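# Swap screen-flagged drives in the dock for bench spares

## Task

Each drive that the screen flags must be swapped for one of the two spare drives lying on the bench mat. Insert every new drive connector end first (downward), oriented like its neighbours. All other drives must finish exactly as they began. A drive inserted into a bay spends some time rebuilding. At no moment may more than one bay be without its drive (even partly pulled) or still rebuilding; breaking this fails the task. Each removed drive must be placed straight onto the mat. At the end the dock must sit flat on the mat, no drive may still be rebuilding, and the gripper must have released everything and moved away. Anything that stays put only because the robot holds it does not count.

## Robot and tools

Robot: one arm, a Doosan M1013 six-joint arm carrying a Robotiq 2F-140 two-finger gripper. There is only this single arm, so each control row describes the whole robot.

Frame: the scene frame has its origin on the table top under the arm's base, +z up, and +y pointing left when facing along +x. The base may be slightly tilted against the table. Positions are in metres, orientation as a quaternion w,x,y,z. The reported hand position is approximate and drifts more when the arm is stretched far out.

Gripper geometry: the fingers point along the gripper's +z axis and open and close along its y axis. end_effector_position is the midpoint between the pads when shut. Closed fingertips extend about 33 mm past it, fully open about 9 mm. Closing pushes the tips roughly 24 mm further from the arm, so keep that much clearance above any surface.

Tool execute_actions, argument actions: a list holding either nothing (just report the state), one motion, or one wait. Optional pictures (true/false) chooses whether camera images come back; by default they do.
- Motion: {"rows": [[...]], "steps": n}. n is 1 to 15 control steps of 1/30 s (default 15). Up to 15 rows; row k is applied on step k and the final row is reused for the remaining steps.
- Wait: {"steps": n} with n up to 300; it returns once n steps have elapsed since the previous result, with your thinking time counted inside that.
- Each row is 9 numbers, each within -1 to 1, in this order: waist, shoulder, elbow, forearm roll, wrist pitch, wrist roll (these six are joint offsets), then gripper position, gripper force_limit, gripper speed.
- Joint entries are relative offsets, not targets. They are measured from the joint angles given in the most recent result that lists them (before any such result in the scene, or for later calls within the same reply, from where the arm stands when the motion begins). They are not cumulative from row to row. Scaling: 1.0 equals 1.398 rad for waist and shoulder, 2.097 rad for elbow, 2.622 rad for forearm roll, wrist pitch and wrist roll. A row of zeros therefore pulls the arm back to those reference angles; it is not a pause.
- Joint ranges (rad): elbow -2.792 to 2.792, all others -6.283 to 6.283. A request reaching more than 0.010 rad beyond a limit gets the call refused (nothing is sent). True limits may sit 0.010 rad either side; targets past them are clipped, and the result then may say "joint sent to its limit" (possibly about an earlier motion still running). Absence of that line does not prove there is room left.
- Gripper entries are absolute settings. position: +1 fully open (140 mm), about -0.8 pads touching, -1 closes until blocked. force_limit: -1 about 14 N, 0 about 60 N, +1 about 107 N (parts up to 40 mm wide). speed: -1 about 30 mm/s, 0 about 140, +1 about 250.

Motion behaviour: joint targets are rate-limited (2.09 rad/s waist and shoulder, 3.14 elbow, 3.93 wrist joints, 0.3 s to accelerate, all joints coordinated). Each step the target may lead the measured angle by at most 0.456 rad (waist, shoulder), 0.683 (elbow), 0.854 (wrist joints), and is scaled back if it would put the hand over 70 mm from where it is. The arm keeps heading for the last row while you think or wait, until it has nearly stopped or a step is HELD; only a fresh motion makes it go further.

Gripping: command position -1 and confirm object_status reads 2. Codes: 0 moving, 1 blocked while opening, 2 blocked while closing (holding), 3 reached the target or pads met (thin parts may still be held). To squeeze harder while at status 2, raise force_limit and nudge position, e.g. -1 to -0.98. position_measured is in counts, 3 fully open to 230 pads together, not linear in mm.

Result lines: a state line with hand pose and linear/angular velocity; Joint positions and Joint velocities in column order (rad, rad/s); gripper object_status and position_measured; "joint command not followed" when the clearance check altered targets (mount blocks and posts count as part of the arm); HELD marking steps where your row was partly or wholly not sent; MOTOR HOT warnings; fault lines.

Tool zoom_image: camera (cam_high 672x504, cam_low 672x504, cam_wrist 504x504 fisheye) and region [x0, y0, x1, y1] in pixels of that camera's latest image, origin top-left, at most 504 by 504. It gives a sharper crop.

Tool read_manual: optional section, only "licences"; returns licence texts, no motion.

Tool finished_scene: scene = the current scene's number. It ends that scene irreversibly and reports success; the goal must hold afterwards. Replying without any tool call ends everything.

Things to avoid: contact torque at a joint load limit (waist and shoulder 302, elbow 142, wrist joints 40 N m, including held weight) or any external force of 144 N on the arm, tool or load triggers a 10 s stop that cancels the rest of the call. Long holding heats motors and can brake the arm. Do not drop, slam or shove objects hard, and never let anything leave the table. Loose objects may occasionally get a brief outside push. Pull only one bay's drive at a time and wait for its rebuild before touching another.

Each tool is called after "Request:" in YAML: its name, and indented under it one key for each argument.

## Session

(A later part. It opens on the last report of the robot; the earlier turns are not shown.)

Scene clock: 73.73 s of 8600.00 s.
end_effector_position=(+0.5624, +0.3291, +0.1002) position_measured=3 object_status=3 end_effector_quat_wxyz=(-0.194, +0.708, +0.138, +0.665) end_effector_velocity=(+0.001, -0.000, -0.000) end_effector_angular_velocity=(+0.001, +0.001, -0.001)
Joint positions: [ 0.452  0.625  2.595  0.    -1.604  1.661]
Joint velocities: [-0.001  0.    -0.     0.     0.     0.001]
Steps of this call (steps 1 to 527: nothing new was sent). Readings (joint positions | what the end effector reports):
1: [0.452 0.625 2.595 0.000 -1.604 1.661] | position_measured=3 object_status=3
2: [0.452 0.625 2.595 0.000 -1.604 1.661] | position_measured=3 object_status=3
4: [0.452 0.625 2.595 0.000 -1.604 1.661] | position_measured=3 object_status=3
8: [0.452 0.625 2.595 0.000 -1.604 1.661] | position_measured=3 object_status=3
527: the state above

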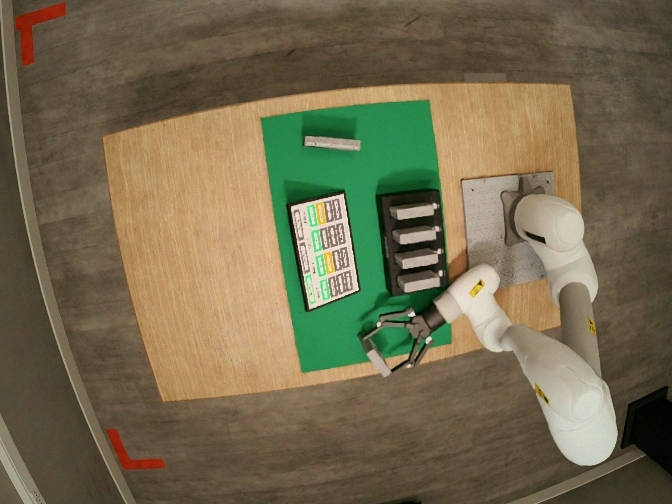

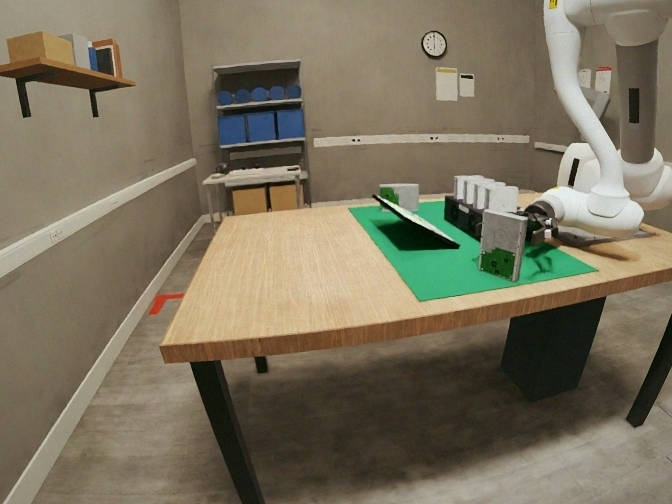

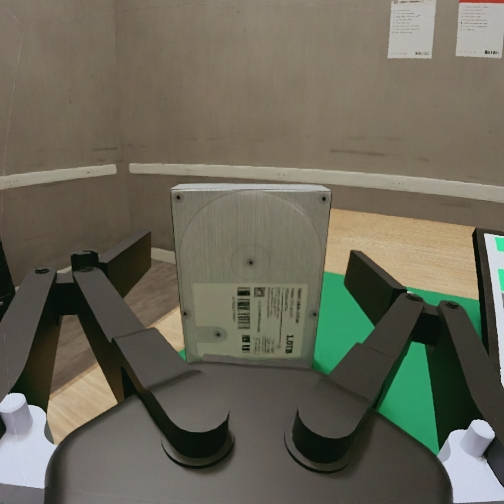

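Request:
execute_actions:
  actions:
    - {"rows":[[0,-0.3,0,0,0.146,0,1,0,0]]}
  pictures: false

Request:
execute_actions:
  actions:
    - {"steps":15}
  pictures: false

Request:
execute_actions:
  actions:
    - {"rows":[[0,-0.24,-0.27,0,0.35,0,1,0,0]]}
  pictures: false

Request:
execute_actions:
  actions:
    - {"steps":30}
  pictures: false

Request:
execute_actions:
  actions:
    - {"rows":[[-0.56,0,0,0,0.6,-0.74,1,0,0]]}
  pictures: false

Request:
execute_actions:
  actions:
    - {"steps":60}

Scene clock: 79.17 s of 8600.00 s.
end_effector_position=(+0.5579, +0.3269, +0.2435) position_measured=3 object_status=3 end_effector_quat_wxyz=(-0.197, +0.695, +0.136, +0.677) end_effector_velocity=(-0.025, -0.013, +0.121) end_effector_angular_velocity=(+0.014, -0.028, -0.001)
Joint positions: [ 0.452  0.217  2.595  0.    -1.231  1.661]
Joint velocities: [ 0.    -0.354  0.001  0.001  0.321 -0.   ]
Steps of this call (steps 1 to 148: nothing new was sent; steps 149 to 163: all 15 steps of this action). Readings (joint positions | what the end effector reports):
149: [0.452 0.625 2.595 0.000 -1.604 1.661] | position_measured=3 object_status=3
150: [0.452 0.618 2.595 0.000 -1.598 1.661] | position_measured=3 object_status=3
152: [0.452 0.583 2.595 0.000 -1.565 1.661] | position_measured=3 object_status=3
156: [0.452 0.435 2.595 0.000 -1.431 1.661] | position_measured=3 object_status=3
163: the state above

Scene clock: 79.67 s of 8600.00 s.
end_effector_position=(+0.5572, +0.3265, +0.2470) position_measured=3 object_status=3 end_effector_quat_wxyz=(-0.197, +0.695, +0.136, +0.678) end_effector_velocity=(+0.000, -0.000, +0.000) end_effector_angular_velocity=(+0.001, -0.000, -0.001)
Joint positions: [ 0.452  0.206  2.595  0.    -1.221  1.661]
Joint velocities: [-0.    -0.    -0.     0.001 -0.     0.   ]
Steps of this call (steps 1 to 15: the robot went on to your last target). Readings (joint positions | what the end effector reports):
1: [0.452 0.208 2.595 0.000 -1.224 1.661] | position_measured=3 object_status=3
2: [0.452 0.207 2.595 0.000 -1.222 1.661] | position_measured=3 object_status=3
4: [0.452 0.206 2.595 0.000 -1.221 1.661] | position_measured=3 object_status=3
8: [0.452 0.206 2.595 0.000 -1.221 1.661] | position_measured=3 object_status=3
15: the state above

Scene clock: 80.17 s of 8600.00 s.
end_effector_position=(+0.6641, +0.3818, +0.4324) position_measured=3 object_status=3 end_effector_quat_wxyz=(-0.197, +0.697, +0.136, +0.676) end_effector_velocity=(+0.123, +0.065, +0.498) end_effector_angular_velocity=(-0.015, +0.025, +0.002)
Joint positions: [ 0.452  0.003  2.252  0.    -0.669  1.661]
Joint velocities: [ 0.001 -0.436 -0.732 -0.001  1.197 -0.001]
Steps of this call (steps 1 to 15: all 15 steps of this action). Readings (joint positions | what the end effector reports):
1: [0.452 0.205 2.594 0.000 -1.220 1.661] | position_measured=3 object_status=3
2: [0.452 0.201 2.587 0.000 -1.207 1.661] | position_measured=3 object_status=3
4: [0.452 0.175 2.543 0.000 -1.141 1.661] | position_measured=3 object_status=3
8: [0.452 0.109 2.432 0.000 -0.963 1.661] | position_measured=3 object_status=3
15: the state above

Scene clock: 81.17 s of 8600.00 s.
end_effector_position=(+0.6758, +0.3878, +0.5970) position_measured=3 object_status=3 end_effector_quat_wxyz=(-0.196, +0.701, +0.137, +0.672) end_effector_velocity=(-0.001, +0.001, +0.000) end_effector_angular_velocity=(+0.001, +0.000, +0.001)
Joint positions: [ 0.452 -0.13   2.029  0.    -0.304  1.661]
Joint velocities: [ 0.002 -0.    -0.     0.001  0.     0.   ]
Steps of this call (steps 1 to 30: the robot went on to your last target). Readings (joint positions | what the end effector reports):
1: [0.452 -0.012 2.227 0.000 -0.628 1.661] | position_measured=3 object_status=3
2: [0.452 -0.027 2.203 0.000 -0.588 1.661] | position_measured=3 object_status=3
4: [0.452 -0.055 2.154 0.000 -0.509 1.661] | position_measured=3 object_status=3
8: [0.452 -0.110 2.062 0.000 -0.358 1.661] | position_measured=3 object_status=3
30: the state above
The arm was judged still, so your last target was given up. Only a new action makes it travel on or press farther. Fingers that are still opening or closing keep moving.

Scene clock: 81.67 s of 8600.00 s.
end_effector_position=(+0.7123, +0.1936, +0.4434) position_measured=3 object_status=3 end_effector_quat_wxyz=(+0.044, +0.821, +0.259, +0.507) end_effector_velocity=(-0.056, -0.458, -0.318) end_effector_angular_velocity=(-1.170, +0.859, -0.060)
Joint positions: [ 0.194 -0.13   2.029  0.     0.179  1.178]
Joint velocities: [-0.588  0.    -0.003 -0.     1.096 -1.093]
Steps of this call (steps 1 to 15: all 15 steps of this action). Readings (joint positions | what the end effector reports):
1: [0.451 -0.130 2.029 0.000 -0.302 1.660] | position_measured=3 object_status=3
2: [0.445 -0.130 2.029 0.000 -0.290 1.648] | position_measured=3 object_status=3
4: [0.411 -0.130 2.029 0.000 -0.225 1.583] | position_measured=3 object_status=3
8: [0.332 -0.130 2.029 0.000 -0.078 1.435] | position_measured=3 object_status=3
15: the state above

Scene clock: 83.67 s of 8600.00 s.
end_effector_position=(+0.4288, -0.1004, +0.2705) position_measured=3 object_status=3 end_effector_quat_wxyz=(-0.011, +0.717, +0.697, -0.004) end_effector_velocity=(+0.001, +0.000, +0.001) end_effector_angular_velocity=(+0.001, -0.001, -0.001)
Joint positions: [-0.331 -0.13   2.029  0.     1.269 -0.279]
Joint velocities: [-0.    -0.    -0.001  0.001  0.    -0.   ]
Steps of this call (steps 1 to 45: the robot went on to your last target; steps 46 to 60: nothing new was sent). Readings (joint positions | what the end effector reports):
1: [0.174 -0.130 2.029 0.000 0.217 1.141] | position_measured=3 object_status=3
2: [0.154 -0.130 2.029 0.000 0.254 1.103] | position_measured=3 object_status=3
4: [0.114 -0.130 2.029 0.000 0.330 1.028] | position_measured=3 object_status=3
8: [0.035 -0.130 2.029 0.000 0.486 0.871] | position_measured=3 object_status=3
60: the state above
The arm was judged still, so your last target was given up. Only a new action makes it travel on or press farther. Fingers that are still opening or closing keep moving.

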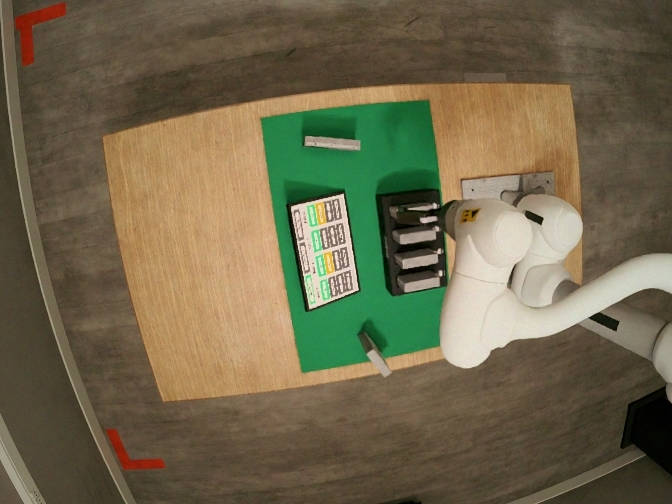

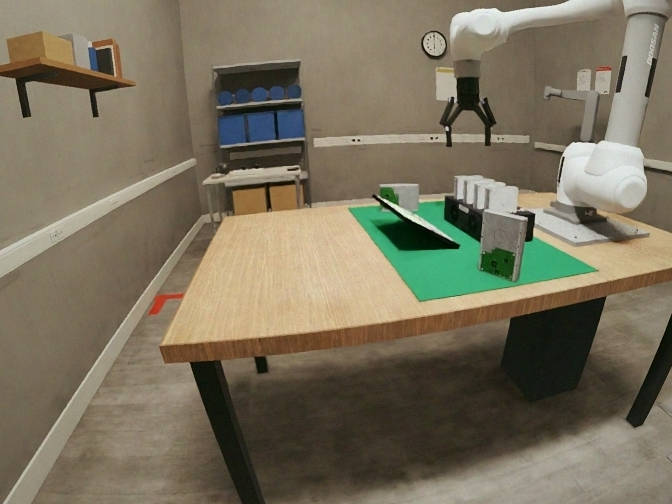

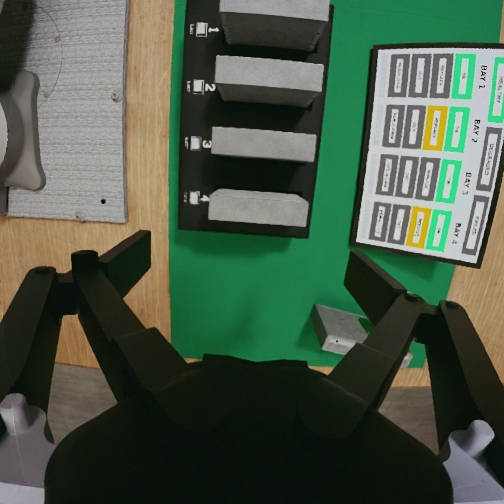

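Request:
execute_actions:
  actions:
    - {"rows":[[0,0.042,0.056,0,-0.0775,0.027,1,0,0]]}

Scene clock: 87.43 s of 8600.00 s.
end_effector_position=(+0.4344, -0.1018, +0.1842) position_measured=3 object_status=3 end_effector_quat_wxyz=(+0.001, +0.741, +0.672, +0.003) end_effector_velocity=(-0.001, +0.001, -0.001) end_effector_angular_velocity=(+0.001, +0.002, +0.000)
Joint positions: [-0.331 -0.071  2.146  0.     1.066 -0.208]
Joint velocities: [ 0.     0.001  0.002  0.001 -0.    -0.   ]
Steps of this call (steps 1 to 98: nothing new was sent; steps 99 to 113: all 15 steps of this action). Readings (joint positions | what the end effector reports):
99: [-0.331 -0.129 2.030 0.000 1.268 -0.279] | position_measured=3 object_status=3
100: [-0.331 -0.126 2.036 0.000 1.256 -0.275] | position_measured=3 object_status=3
102: [-0.331 -0.107 2.074 0.000 1.189 -0.251] | position_measured=3 object_status=3
106: [-0.331 -0.072 2.144 0.000 1.071 -0.210] | position_measured=3 object_status=3
113: the state above

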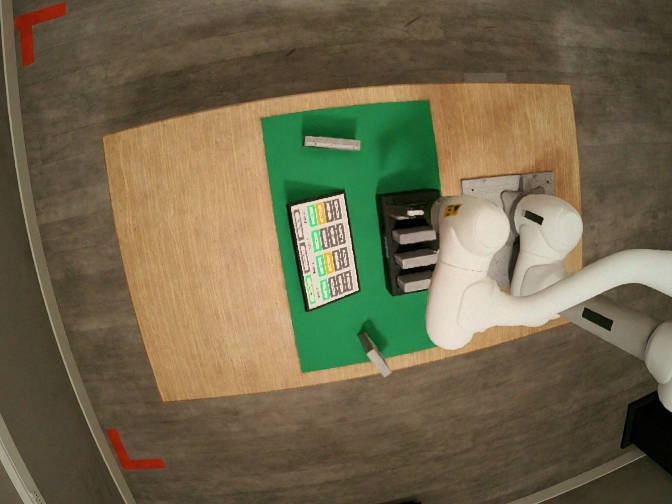

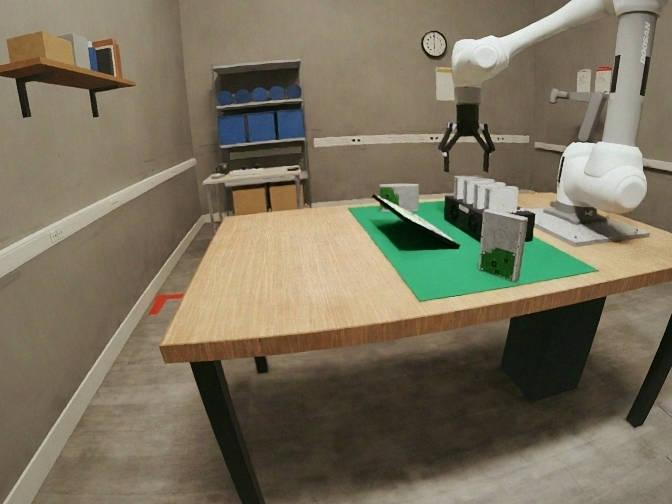

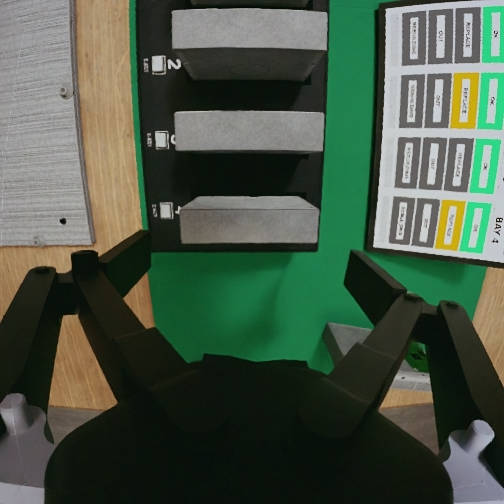

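Request:
execute_actions:
  actions:
    - {"rows":[[0.011,0,0,0,0,0.006,1,0,0],[0.011,0,0,0,0,0.006,1,0,0],[0.011,0,0,0,0,0.006,1,0,0],[0.011,0.02,0.015,0,-0.022,0.006,1,0,0],[0.011,0.041,0.029,0,-0.0446,0.006,1,0,0]]}

Scene clock: 91.63 s of 8600.00 s.
end_effector_position=(+0.4361, -0.0950, +0.1300) position_measured=3 object_status=3 end_effector_quat_wxyz=(+0.000, +0.741, +0.671, +0.002) end_effector_velocity=(-0.001, +0.000, -0.001) end_effector_angular_velocity=(+0.001, +0.001, -0.002)
Joint positions: [-0.316 -0.014  2.207  0.     0.949 -0.192]
Joint velocities: [-0.001  0.001  0.001  0.001 -0.001  0.   ]
Steps of this call (steps 1 to 15: the robot went on to your last target; steps 16 to 111: nothing new was sent; steps 112 to 126: all 15 steps of this action). Readings (joint positions | what the end effector reports):
112: [-0.330 -0.071 2.146 0.000 1.066 -0.207] | position_measured=3 object_status=3
113: [-0.325 -0.071 2.146 0.000 1.066 -0.202] | position_measured=3 object_status=3
115: [-0.317 -0.070 2.147 0.000 1.065 -0.194] | position_measured=3 object_status=3
119: [-0.316 -0.024 2.197 0.000 0.970 -0.193] | position_measured=3 object_status=3
126: the state above

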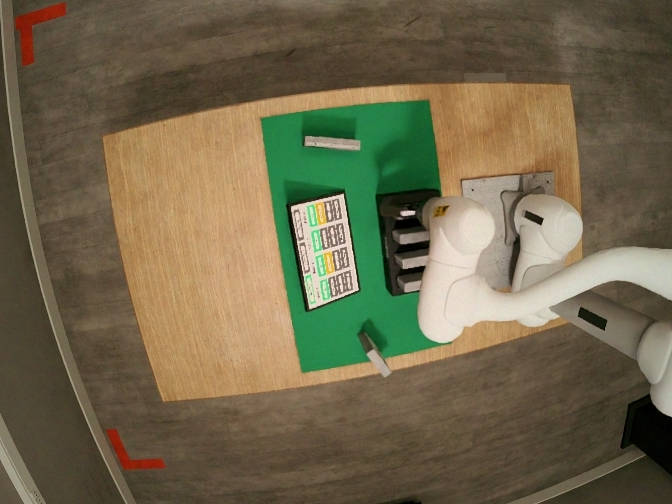

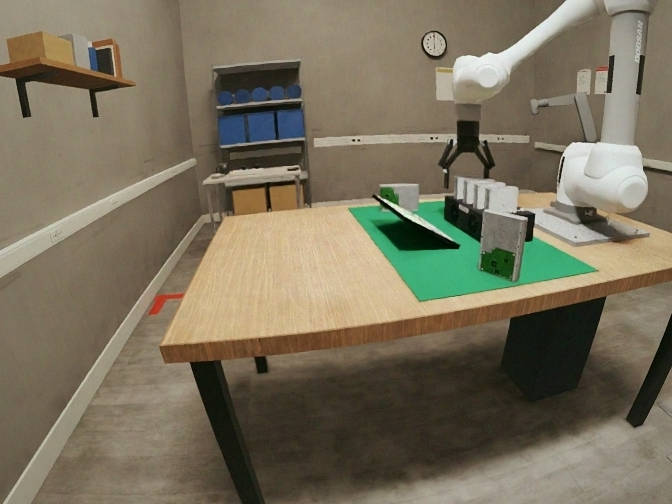

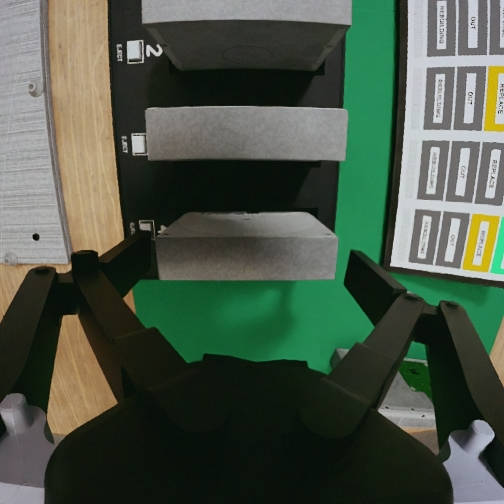

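Request:
execute_actions:
  actions:
    - {"rows":[[0,0.008,0.008,0,-0.011,0,1,0,0],[0,0.013,0.012,0,-0.017,0,1,0,0],[0,0.018,0.015,0,-0.022,0,1,0,0],[0,0.022,0.0177,0,-0.026,0,1,0,0]]}
  pictures: false

Request:
execute_actions:
  actions:
    - {"rows":[[0,-0.0255,-0.0153,0,0.026,0,1,0,0]]}

Scene clock: 95.20 s of 8600.00 s.
end_effector_position=(+0.4324, -0.0937, +0.0999) position_measured=3 object_status=3 end_effector_quat_wxyz=(+0.000, +0.741, +0.671, +0.002) end_effector_velocity=(+0.001, +0.000, +0.001) end_effector_angular_velocity=(+0.001, -0.001, -0.001)
Joint positions: [-0.316  0.017  2.244  0.     0.881 -0.192]
Joint velocities: [ 0.     0.    -0.001  0.002  0.    -0.001]
Steps of this call (steps 1 to 15: the robot went on to your last target; steps 16 to 92: nothing new was sent; steps 93 to 107: all 15 steps of this action). Readings (joint positions | what the end effector reports):
93: [-0.316 -0.013 2.208 0.000 0.948 -0.192] | position_measured=3 object_status=3
94: [-0.316 -0.009 2.213 0.000 0.937 -0.192] | position_measured=3 object_status=3
96: [-0.316 0.004 2.230 0.000 0.908 -0.192] | position_measured=3 object_status=3
100: [-0.316 0.017 2.243 0.000 0.882 -0.192] | position_measured=3 object_status=3
107: the state above

Scene clock: 95.70 s of 8600.00 s.
end_effector_position=(+0.4331, -0.0940, +0.1299) position_measured=3 object_status=3 end_effector_quat_wxyz=(+0.000, +0.741, +0.671, +0.002) end_effector_velocity=(-0.001, -0.000, -0.000) end_effector_angular_velocity=(-0.000, +0.001, -0.001)
Joint positions: [-0.316 -0.019  2.212  0.     0.949 -0.192]
Joint velocities: [-0.001 -0.     0.001 -0.001 -0.     0.   ]
Steps of this call (steps 1 to 15: all 15 steps of this action). Readings (joint positions | what the end effector reports):
1: [-0.316 0.017 2.244 0.000 0.881 -0.192] | position_measured=3 object_status=3
2: [-0.316 0.012 2.240 0.000 0.892 -0.192] | position_measured=3 object_status=3
4: [-0.316 -0.011 2.219 0.000 0.934 -0.192] | position_measured=3 object_status=3
8: [-0.316 -0.018 2.212 0.000 0.949 -0.192] | position_measured=3 object_status=3
15: the state above

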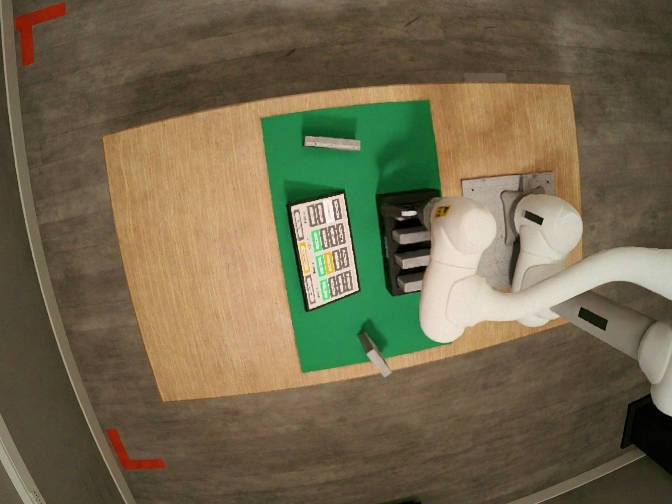

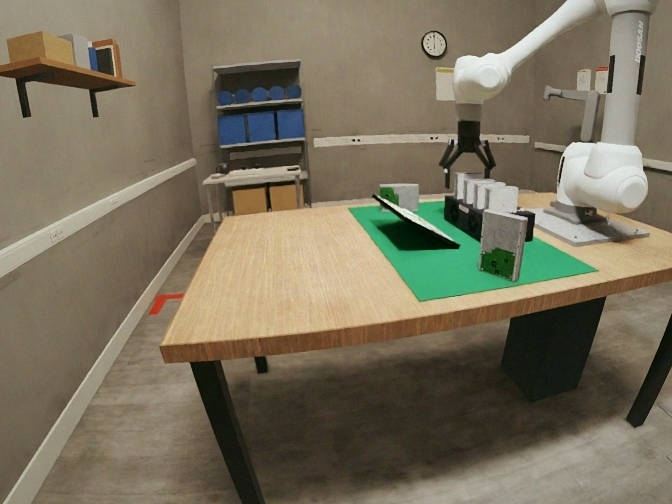

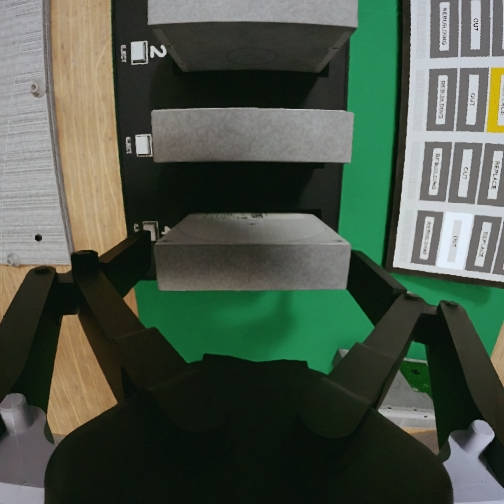

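Request:
execute_actions:
  actions:
    - {"rows":[[0,0,0,0,0,0,-1,0,0]]}
  pictures: false

Request:
execute_actions:
  actions:
    - {"rows":[[0,-0.01,-0.007,0,0.011,0,-1,0,0],[0,-0.02,-0.014,0,0.022,0,-1,0,0],[0,-0.02,-0.014,0,0.022,0,-1,0,0],[0,-0.03,-0.021,0,0.033,0,-1,0,0],[0,-0.03,-0.021,0,0.033,0,-1,0,0],[0,-0.041,-0.029,0,0.0446,0,-1,0,0],[0,-0.041,-0.029,0,0.0446,0,-1,0,0],[0,-0.052,-0.039,0,0.059,0,-1,0,0],[0,-0.052,-0.039,0,0.059,0,-1,0,0],[0,-0.064,-0.05,0,0.0736,0,-1,0,0],[0,-0.064,-0.05,0,0.0736,0,-1,0,0],[0,-0.077,-0.0696,0,0.0965,0,-1,0,0]]}
  pictures: false

Request:
execute_actions:
  actions:
    - {"steps":8}
  pictures: false

Request:
execute_actions:
  actions:
    - {"rows":[[-0.217,0,0,0,0,-0.116,-1,0,0]]}
  pictures: false

Request:
execute_actions:
  actions:
    - {"steps":12}
  pictures: false

Request:
execute_actions:
  actions:
    - {"rows":[[0,0.145,0.028,0,-0.1,0,-1,0,0]]}
  pictures: false

Request:
execute_actions:
  actions:
    - {"steps":10}

Scene clock: 114.10 s of 8600.00 s.
end_effector_position=(+0.4331, -0.0940, +0.1299) position_measured=75 object_status=0 end_effector_quat_wxyz=(+0.000, +0.741, +0.671, +0.002) end_effector_velocity=(-0.000, -0.000, -0.000) end_effector_angular_velocity=(+0.001, +0.000, -0.002)
Joint positions: [-0.316 -0.019  2.212  0.     0.949 -0.192]
Joint velocities: [-0.001 -0.     0.     0.001  0.     0.001]
Steps of this call (steps 1 to 15: the robot went on to your last target; steps 16 to 537: nothing new was sent; steps 538 to 552: all 15 steps of this action). Readings (joint positions | what the end effector reports):
538: [-0.316 -0.019 2.212 0.000 0.949 -0.192] | position_measured=3 object_status=0
539: [-0.316 -0.019 2.212 0.000 0.949 -0.192] | position_measured=9 object_status=0
541: [-0.316 -0.019 2.212 0.000 0.949 -0.192] | position_measured=24 object_status=0
545: [-0.316 -0.019 2.212 0.000 0.949 -0.192] | position_measured=54 object_status=0
552: the state above

Scene clock: 114.60 s of 8600.00 s.
end_effector_position=(+0.4337, -0.0946, +0.2444) position_measured=75 object_status=2 end_effector_quat_wxyz=(+0.001, +0.741, +0.671, +0.003) end_effector_velocity=(+0.003, -0.002, +0.176) end_effector_angular_velocity=(-0.002, -0.006, +0.002)
Joint positions: [-0.316 -0.123  2.073  0.     1.191 -0.192]
Joint velocities: [ 0.    -0.116 -0.24  -0.001  0.35  -0.001]
Steps of this call (steps 1 to 15: all 15 steps of this action). Readings (joint positions | what the end effector reports):
1: [-0.316 -0.019 2.211 0.000 0.950 -0.192] | position_measured=75 object_status=2
2: [-0.316 -0.024 2.206 0.000 0.961 -0.192] | position_measured=75 object_status=2
4: [-0.316 -0.041 2.188 0.000 0.995 -0.192] | position_measured=75 object_status=2
8: [-0.316 -0.071 2.156 0.000 1.057 -0.192] | position_measured=75 object_status=2
15: the state above

Scene clock: 114.87 s of 8600.00 s.
end_effector_position=(+0.4334, -0.0946, +0.2494) position_measured=75 object_status=2 end_effector_quat_wxyz=(+0.001, +0.741, +0.671, +0.002) end_effector_velocity=(+0.000, +0.000, +0.001) end_effector_angular_velocity=(-0.000, -0.001, +0.001)
Joint positions: [-0.316 -0.126  2.066  0.     1.202 -0.192]
Joint velocities: [ 0.001 -0.001 -0.001  0.     0.    -0.   ]
Steps of this call (steps 1 to 8: the robot went on to your last target). Readings (joint positions | what the end effector reports):
1: [-0.316 -0.125 2.068 0.000 1.199 -0.192] | position_measured=75 object_status=2
2: [-0.316 -0.126 2.067 0.000 1.201 -0.192] | position_measured=75 object_status=2
4: [-0.316 -0.126 2.066 0.000 1.202 -0.192] | position_measured=75 object_status=2
8: the state above

Scene clock: 115.37 s of 8600.00 s.
end_effector_position=(+0.3855, -0.2200, +0.2489) position_measured=75 object_status=2 end_effector_quat_wxyz=(+0.001, +0.741, +0.672, +0.003) end_effector_velocity=(-0.000, -0.003, +0.001) end_effector_angular_velocity=(-0.001, -0.002, +0.009)
Joint positions: [-0.619 -0.126  2.066  0.     1.202 -0.496]
Joint velocities: [-0.006  0.    -0.003  0.     0.001 -0.015]
Steps of this call (steps 1 to 15: all 15 steps of this action). Readings (joint positions | what the end effector reports):
1: [-0.317 -0.126 2.066 0.000 1.202 -0.193] | position_measured=75 object_status=2
2: [-0.323 -0.126 2.066 0.000 1.202 -0.199] | position_measured=75 object_status=2
4: [-0.358 -0.126 2.066 0.000 1.202 -0.235] | position_measured=75 object_status=2
8: [-0.491 -0.126 2.066 0.000 1.202 -0.368] | position_measured=75 object_status=2
15: the state above

Scene clock: 115.77 s of 8600.00 s.
end_effector_position=(+0.3855, -0.2201, +0.2489) position_measured=75 object_status=2 end_effector_quat_wxyz=(+0.001, +0.741, +0.672, +0.003) end_effector_velocity=(+0.000, -0.000, +0.000) end_effector_angular_velocity=(-0.000, -0.001, -0.001)
Joint positions: [-0.619 -0.126  2.066  0.     1.202 -0.497]
Joint velocities: [-0.     0.    -0.001  0.    -0.     0.   ]
Steps of this call (steps 1 to 12: the robot went on to your last target). Readings (joint positions | what the end effector reports):
1: [-0.619 -0.126 2.066 0.000 1.202 -0.496] | position_measured=75 object_status=2
2: [-0.619 -0.126 2.066 0.000 1.202 -0.496] | position_measured=75 object_status=2
4: [-0.619 -0.126 2.066 0.000 1.202 -0.497] | position_measured=75 object_status=2
8: [-0.619 -0.126 2.066 0.000 1.202 -0.497] | position_measured=75 object_status=2
12: the state above

Scene clock: 116.27 s of 8600.00 s.
end_effector_position=(+0.4324, -0.2511, +0.1245) position_measured=75 object_status=2 end_effector_quat_wxyz=(+0.001, +0.741, +0.672, +0.003) end_effector_velocity=(+0.002, -0.001, -0.001) end_effector_angular_velocity=(-0.000, -0.003, -0.003)
Joint positions: [-0.619  0.076  2.124  0.     0.94  -0.497]
Joint velocities: [-0.     0.002 -0.001  0.002 -0.005  0.001]
Steps of this call (steps 1 to 15: all 15 steps of this action). Readings (joint positions | what the end effector reports):
1: [-0.619 -0.125 2.066 0.000 1.202 -0.497] | position_measured=75 object_status=2
2: [-0.619 -0.119 2.067 0.000 1.193 -0.497] | position_measured=75 object_status=2
4: [-0.619 -0.084 2.078 0.000 1.147 -0.497] | position_measured=75 object_status=2
8: [-0.619 0.018 2.108 0.000 1.015 -0.497] | position_measured=75 object_status=2
15: the state above

Scene clock: 116.60 s of 8600.00 s.
end_effector_position=(+0.4323, -0.2511, +0.1243) position_measured=75 object_status=2 end_effector_quat_wxyz=(+0.001, +0.741, +0.672, +0.003) end_effector_velocity=(+0.001, +0.000, +0.000) end_effector_angular_velocity=(+0.000, -0.001, +0.000)
Joint positions: [-0.619  0.076  2.125  0.     0.94  -0.497]
Joint velocities: [ 0.001  0.    -0.001  0.001  0.     0.   ]
Steps of this call (steps 1 to 10: the robot went on to your last target). Readings (joint positions | what the end effector reports):
1: [-0.619 0.076 2.124 0.000 0.940 -0.497] | position_measured=75 object_status=2
2: [-0.619 0.076 2.125 0.000 0.940 -0.497] | position_measured=75 object_status=2
4: [-0.619 0.076 2.125 0.000 0.940 -0.497] | position_measured=75 object_status=2
8: [-0.619 0.076 2.125 0.000 0.940 -0.497] | position_measured=75 object_status=2
10: the state above

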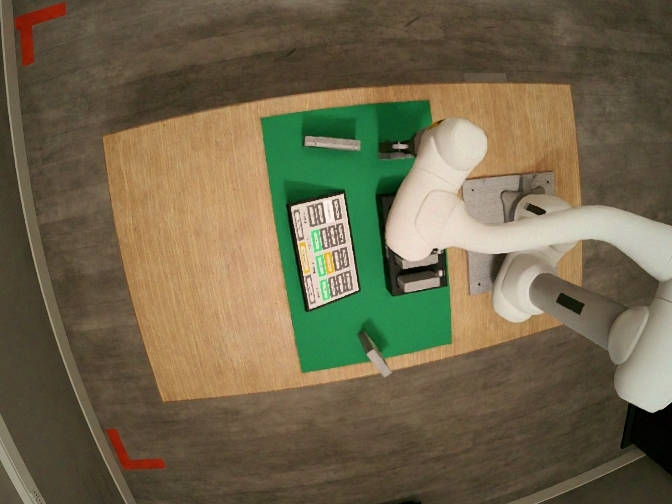

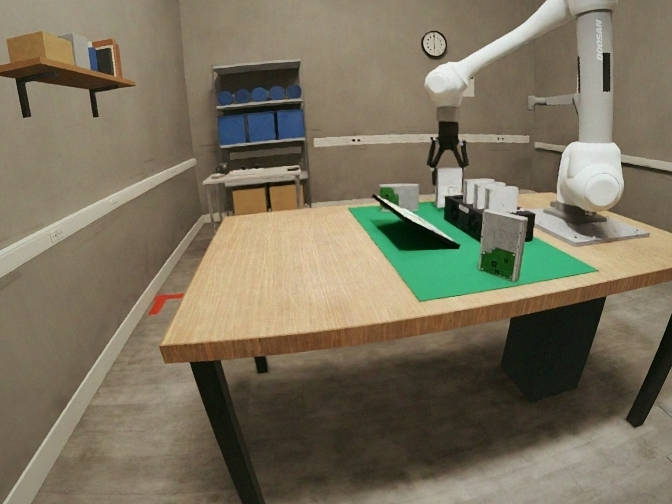

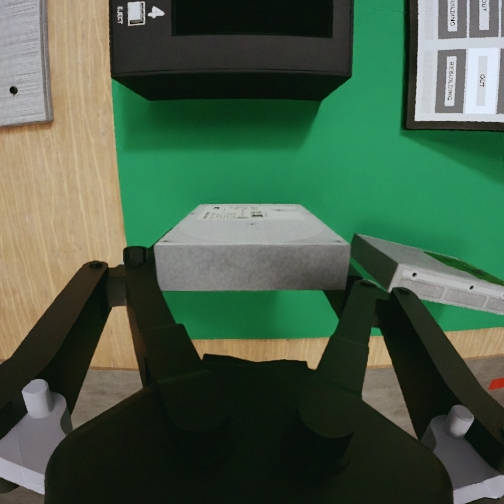

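Request:
execute_actions:
  actions:
    - {"rows":[[0,0.0125,0.0058,0,-0.011,0,-1,0,0]],"steps":10}
  pictures: false

Request:
execute_actions:
  actions:
    - {"rows":[[0,0,0,0,0,0,0.85,0,-0.5]]}
  pictures: false

Request:
execute_actions:
  actions:
    - {"rows":[[0,-0.04,-0.025,0,0.041,0,0.85,0,0],[0,-0.04,-0.025,0,0.041,0,0.85,0,0],[0,-0.04,-0.025,0,0.041,0,0.85,0,0],[0,-0.09,-0.07,0,0.104,0,0.85,0,0]]}
  pictures: false

Request:
execute_actions:
  actions:
    - {"rows":[[0.755,0.17,-0.13,0,0.013,-0.38,1,0,0]]}
  pictures: false

Request:
execute_actions:
  actions:
    - {"steps":45}

Scene clock: 124.40 s of 8600.00 s.
end_effector_position=(+0.4329, -0.2514, +0.1102) position_measured=75 object_status=2 end_effector_quat_wxyz=(+0.001, +0.741, +0.672, +0.003) end_effector_velocity=(+0.001, -0.000, +0.001) end_effector_angular_velocity=(-0.001, -0.002, +0.000)
Joint positions: [-0.619  0.094  2.137  0.     0.911 -0.497]
Joint velocities: [ 0.001  0.001 -0.002 -0.    -0.001  0.001]
Steps of this call (steps 1 to 15: the robot went on to your last target; steps 16 to 224: nothing new was sent; steps 225 to 234: all 10 steps of this action). Readings (joint positions | what the end effector reports):
225: [-0.619 0.077 2.125 0.000 0.939 -0.497] | position_measured=75 object_status=2
226: [-0.619 0.082 2.129 0.000 0.929 -0.497] | position_measured=75 object_status=2
228: [-0.619 0.093 2.136 0.000 0.914 -0.497] | position_measured=75 object_status=2
232: [-0.619 0.094 2.137 0.000 0.911 -0.497] | position_measured=75 object_status=2
234: the state above

Scene clock: 124.90 s of 8600.00 s.
end_effector_position=(+0.4329, -0.2513, +0.1101) position_measured=22 object_status=0 end_effector_quat_wxyz=(+0.001, +0.741, +0.672, +0.003) end_effector_velocity=(+0.001, +0.001, +0.000) end_effector_angular_velocity=(-0.001, -0.001, +0.002)
Joint positions: [-0.619  0.094  2.137  0.     0.911 -0.497]
Joint velocities: [ 0.002 -0.    -0.001 -0.    -0.     0.   ]
Steps of this call (steps 1 to 15: all 15 steps of this action). Readings (joint positions | what the end effector reports):
1: [-0.619 0.094 2.137 0.000 0.911 -0.497] | position_measured=75 object_status=0
2: [-0.619 0.094 2.137 0.000 0.911 -0.497] | position_measured=75 object_status=0
4: [-0.619 0.094 2.137 0.000 0.911 -0.497] | position_measured=63 object_status=0
8: [-0.619 0.094 2.137 0.000 0.911 -0.497] | position_measured=44 object_status=0
15: the state above

Scene clock: 125.40 s of 8600.00 s.
end_effector_position=(+0.4306, -0.2505, +0.2439) position_measured=22 object_status=3 end_effector_quat_wxyz=(+0.000, +0.741, +0.672, +0.002) end_effector_velocity=(-0.000, +0.000, +0.002) end_effector_angular_velocity=(-0.000, -0.001, -0.001)
Joint positions: [-0.619 -0.032  1.99   0.     1.184 -0.497]
Joint velocities: [-0.    -0.003 -0.001  0.     0.003  0.   ]
Steps of this call (steps 1 to 15: all 15 steps of this action). Readings (joint positions | what the end effector reports):
1: [-0.619 0.093 2.136 0.000 0.912 -0.497] | position_measured=22 object_status=0
2: [-0.619 0.088 2.131 0.000 0.925 -0.497] | position_measured=22 object_status=0
4: [-0.619 0.057 2.102 0.000 0.983 -0.497] | position_measured=22 object_status=3
8: [-0.619 -0.007 2.022 0.000 1.126 -0.497] | position_measured=22 object_status=3
15: the state above

Scene clock: 125.90 s of 8600.00 s.
end_effector_position=(+0.5744, -0.1122, +0.2520) position_measured=3 object_status=3 end_effector_quat_wxyz=(+0.001, +0.378, +0.926, +0.002) end_effector_velocity=(+0.215, +0.427, +0.005) end_effector_angular_velocity=(-0.008, -0.006, +1.659)
Joint positions: [-0.276  0.103  1.836  0.     1.203 -1.046]
Joint velocities: [ 0.798  0.2   -0.231 -0.     0.029 -0.861]
Steps of this call (steps 1 to 15: all 15 steps of this action). Readings (joint positions | what the end effector reports):
1: [-0.618 -0.031 1.990 0.000 1.184 -0.498] | position_measured=22 object_status=0
2: [-0.612 -0.028 1.986 0.000 1.184 -0.510] | position_measured=16 object_status=0
4: [-0.577 -0.009 1.965 0.000 1.187 -0.577] | position_measured=4 object_status=0
8: [-0.465 0.043 1.905 0.000 1.194 -0.783] | position_measured=3 object_status=0
15: the state above

Scene clock: 127.40 s of 8600.00 s.
end_effector_position=(+0.5669, +0.3204, +0.2513) position_measured=3 object_status=3 end_effector_quat_wxyz=(+0.003, -0.190, +0.982, +0.001) end_effector_velocity=(+0.001, -0.001, +0.000) end_effector_angular_velocity=(-0.001, -0.001, +0.000)
Joint positions: [ 0.436  0.206  1.718  0.     1.218 -1.493]
Joint velocities: [-0.001  0.    -0.001 -0.001 -0.    -0.001]
Steps of this call (steps 1 to 45: the robot went on to your last target). Readings (joint positions | what the end effector reports):
1: [-0.249 0.110 1.828 0.000 1.204 -1.075] | position_measured=3 object_status=3
2: [-0.222 0.116 1.821 0.000 1.205 -1.101] | position_measured=3 object_status=3
4: [-0.168 0.127 1.809 0.000 1.207 -1.149] | position_measured=3 object_status=3
8: [-0.062 0.145 1.788 0.000 1.209 -1.227] | position_measured=3 object_status=3
45: the state above
The arm was judged still, so your last target was given up. Only a new action makes it travel on or press farther. Fingers that are still opening or closing keep moving.

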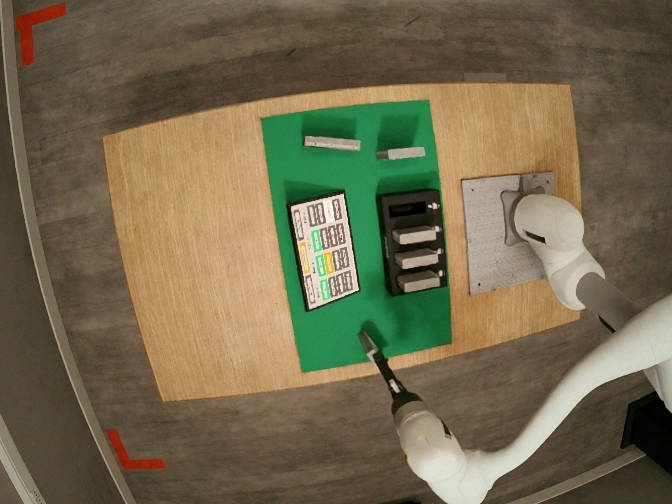

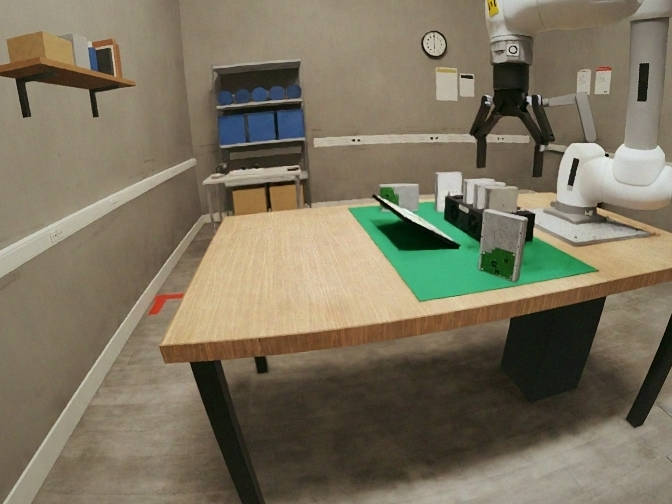

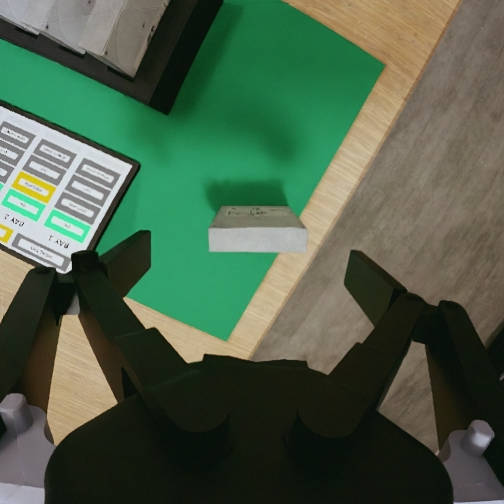

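Request:
execute_actions:
  actions:
    - {"rows":[[0.003,0.06,0.0224,0,-0.05,0.0015,1,0,0]]}

Scene clock: 132.07 s of 8600.00 s.
end_effector_position=(+0.5845, +0.3323, +0.1719) position_measured=3 object_status=3 end_effector_quat_wxyz=(+0.003, -0.191, +0.982, +0.001) end_effector_velocity=(+0.000, -0.000, -0.001) end_effector_angular_velocity=(-0.001, +0.001, -0.001)
Joint positions: [ 0.441  0.29   1.764  0.     1.087 -1.489]
Joint velocities: [-0.001  0.001 -0.    -0.     0.     0.   ]
Steps of this call (steps 1 to 125: nothing new was sent; steps 126 to 140: all 15 steps of this action). Readings (joint positions | what the end effector reports):
126: [0.437 0.207 1.718 0.000 1.217 -1.493] | position_measured=3 object_status=3
127: [0.437 0.213 1.720 0.000 1.207 -1.493] | position_measured=3 object_status=3
129: [0.439 0.247 1.740 0.000 1.153 -1.491] | position_measured=3 object_status=3
133: [0.441 0.290 1.764 0.000 1.088 -1.489] | position_measured=3 object_status=3
140: the state above

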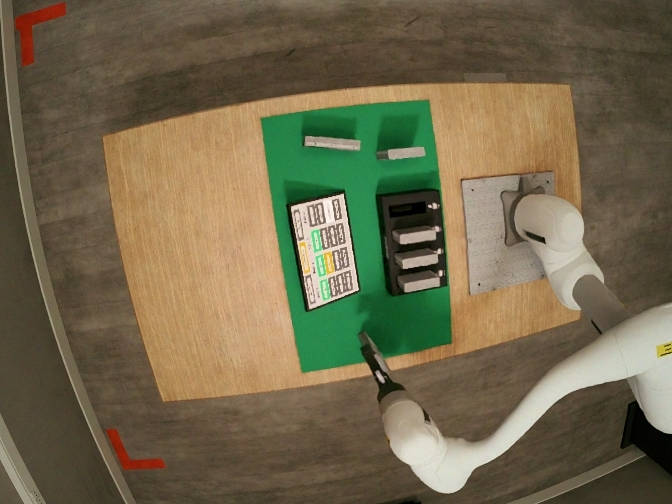

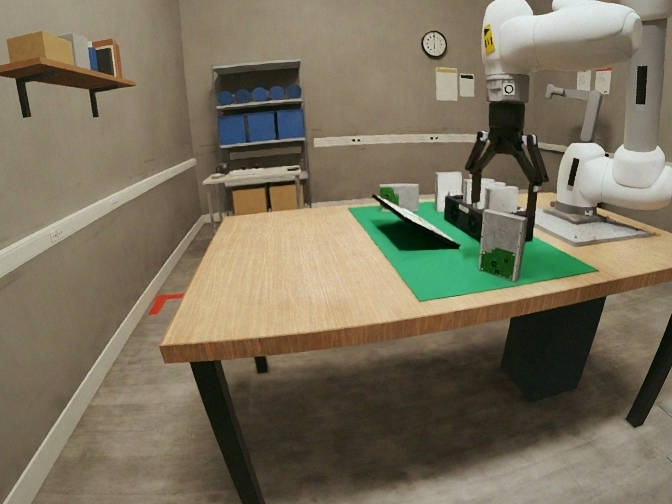

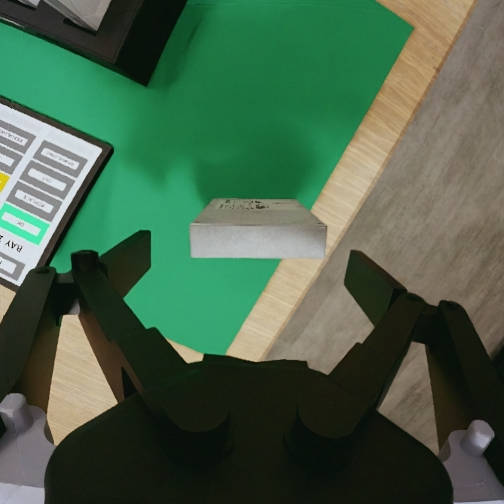

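Request:
execute_actions:
  actions:
    - {"rows":[[0.005,0.0415,0.0229,0,-0.0404,0.004,1,0,0]]}

Scene clock: 135.87 s of 8600.00 s.
end_effector_position=(+0.5859, +0.3383, +0.1098) position_measured=3 object_status=3 end_effector_quat_wxyz=(+0.003, -0.189, +0.982, +0.001) end_effector_velocity=(+0.000, -0.001, -0.001) end_effector_angular_velocity=(-0.002, +0.001, -0.000)
Joint positions: [ 0.448  0.348  1.812  0.     0.981 -1.478]
Joint velocities: [-0.001  0.001  0.001 -0.002  0.    -0.   ]
Steps of this call (steps 1 to 15: the robot went on to your last target; steps 16 to 99: nothing new was sent; steps 100 to 114: all 15 steps of this action). Readings (joint positions | what the end effector reports):
100: [0.441 0.291 1.765 0.000 1.085 -1.489] | position_measured=3 object_status=3
101: [0.441 0.296 1.770 0.000 1.073 -1.487] | position_measured=3 object_status=3
103: [0.445 0.328 1.796 0.000 1.018 -1.482] | position_measured=3 object_status=3
107: [0.448 0.348 1.812 0.000 0.981 -1.478] | position_measured=3 object_status=3
114: the state above

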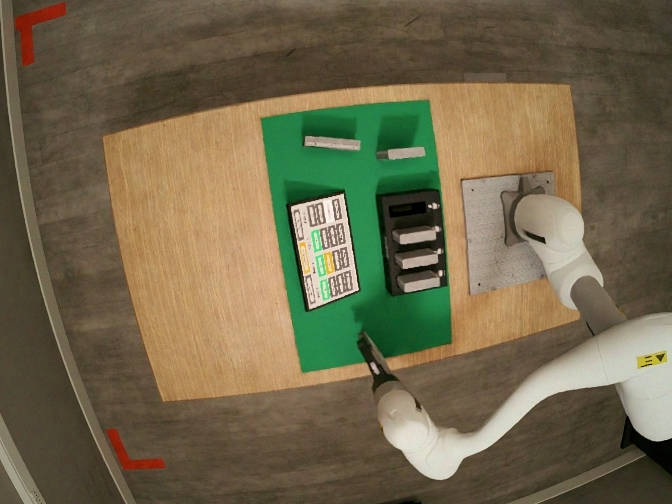

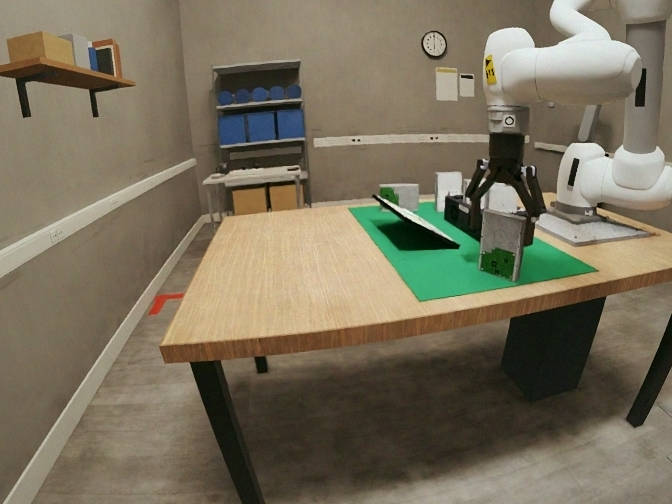

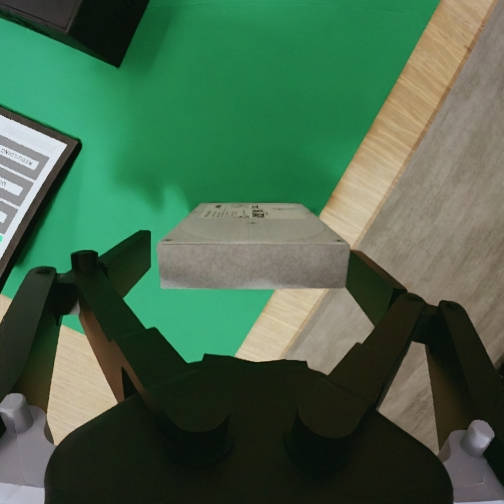

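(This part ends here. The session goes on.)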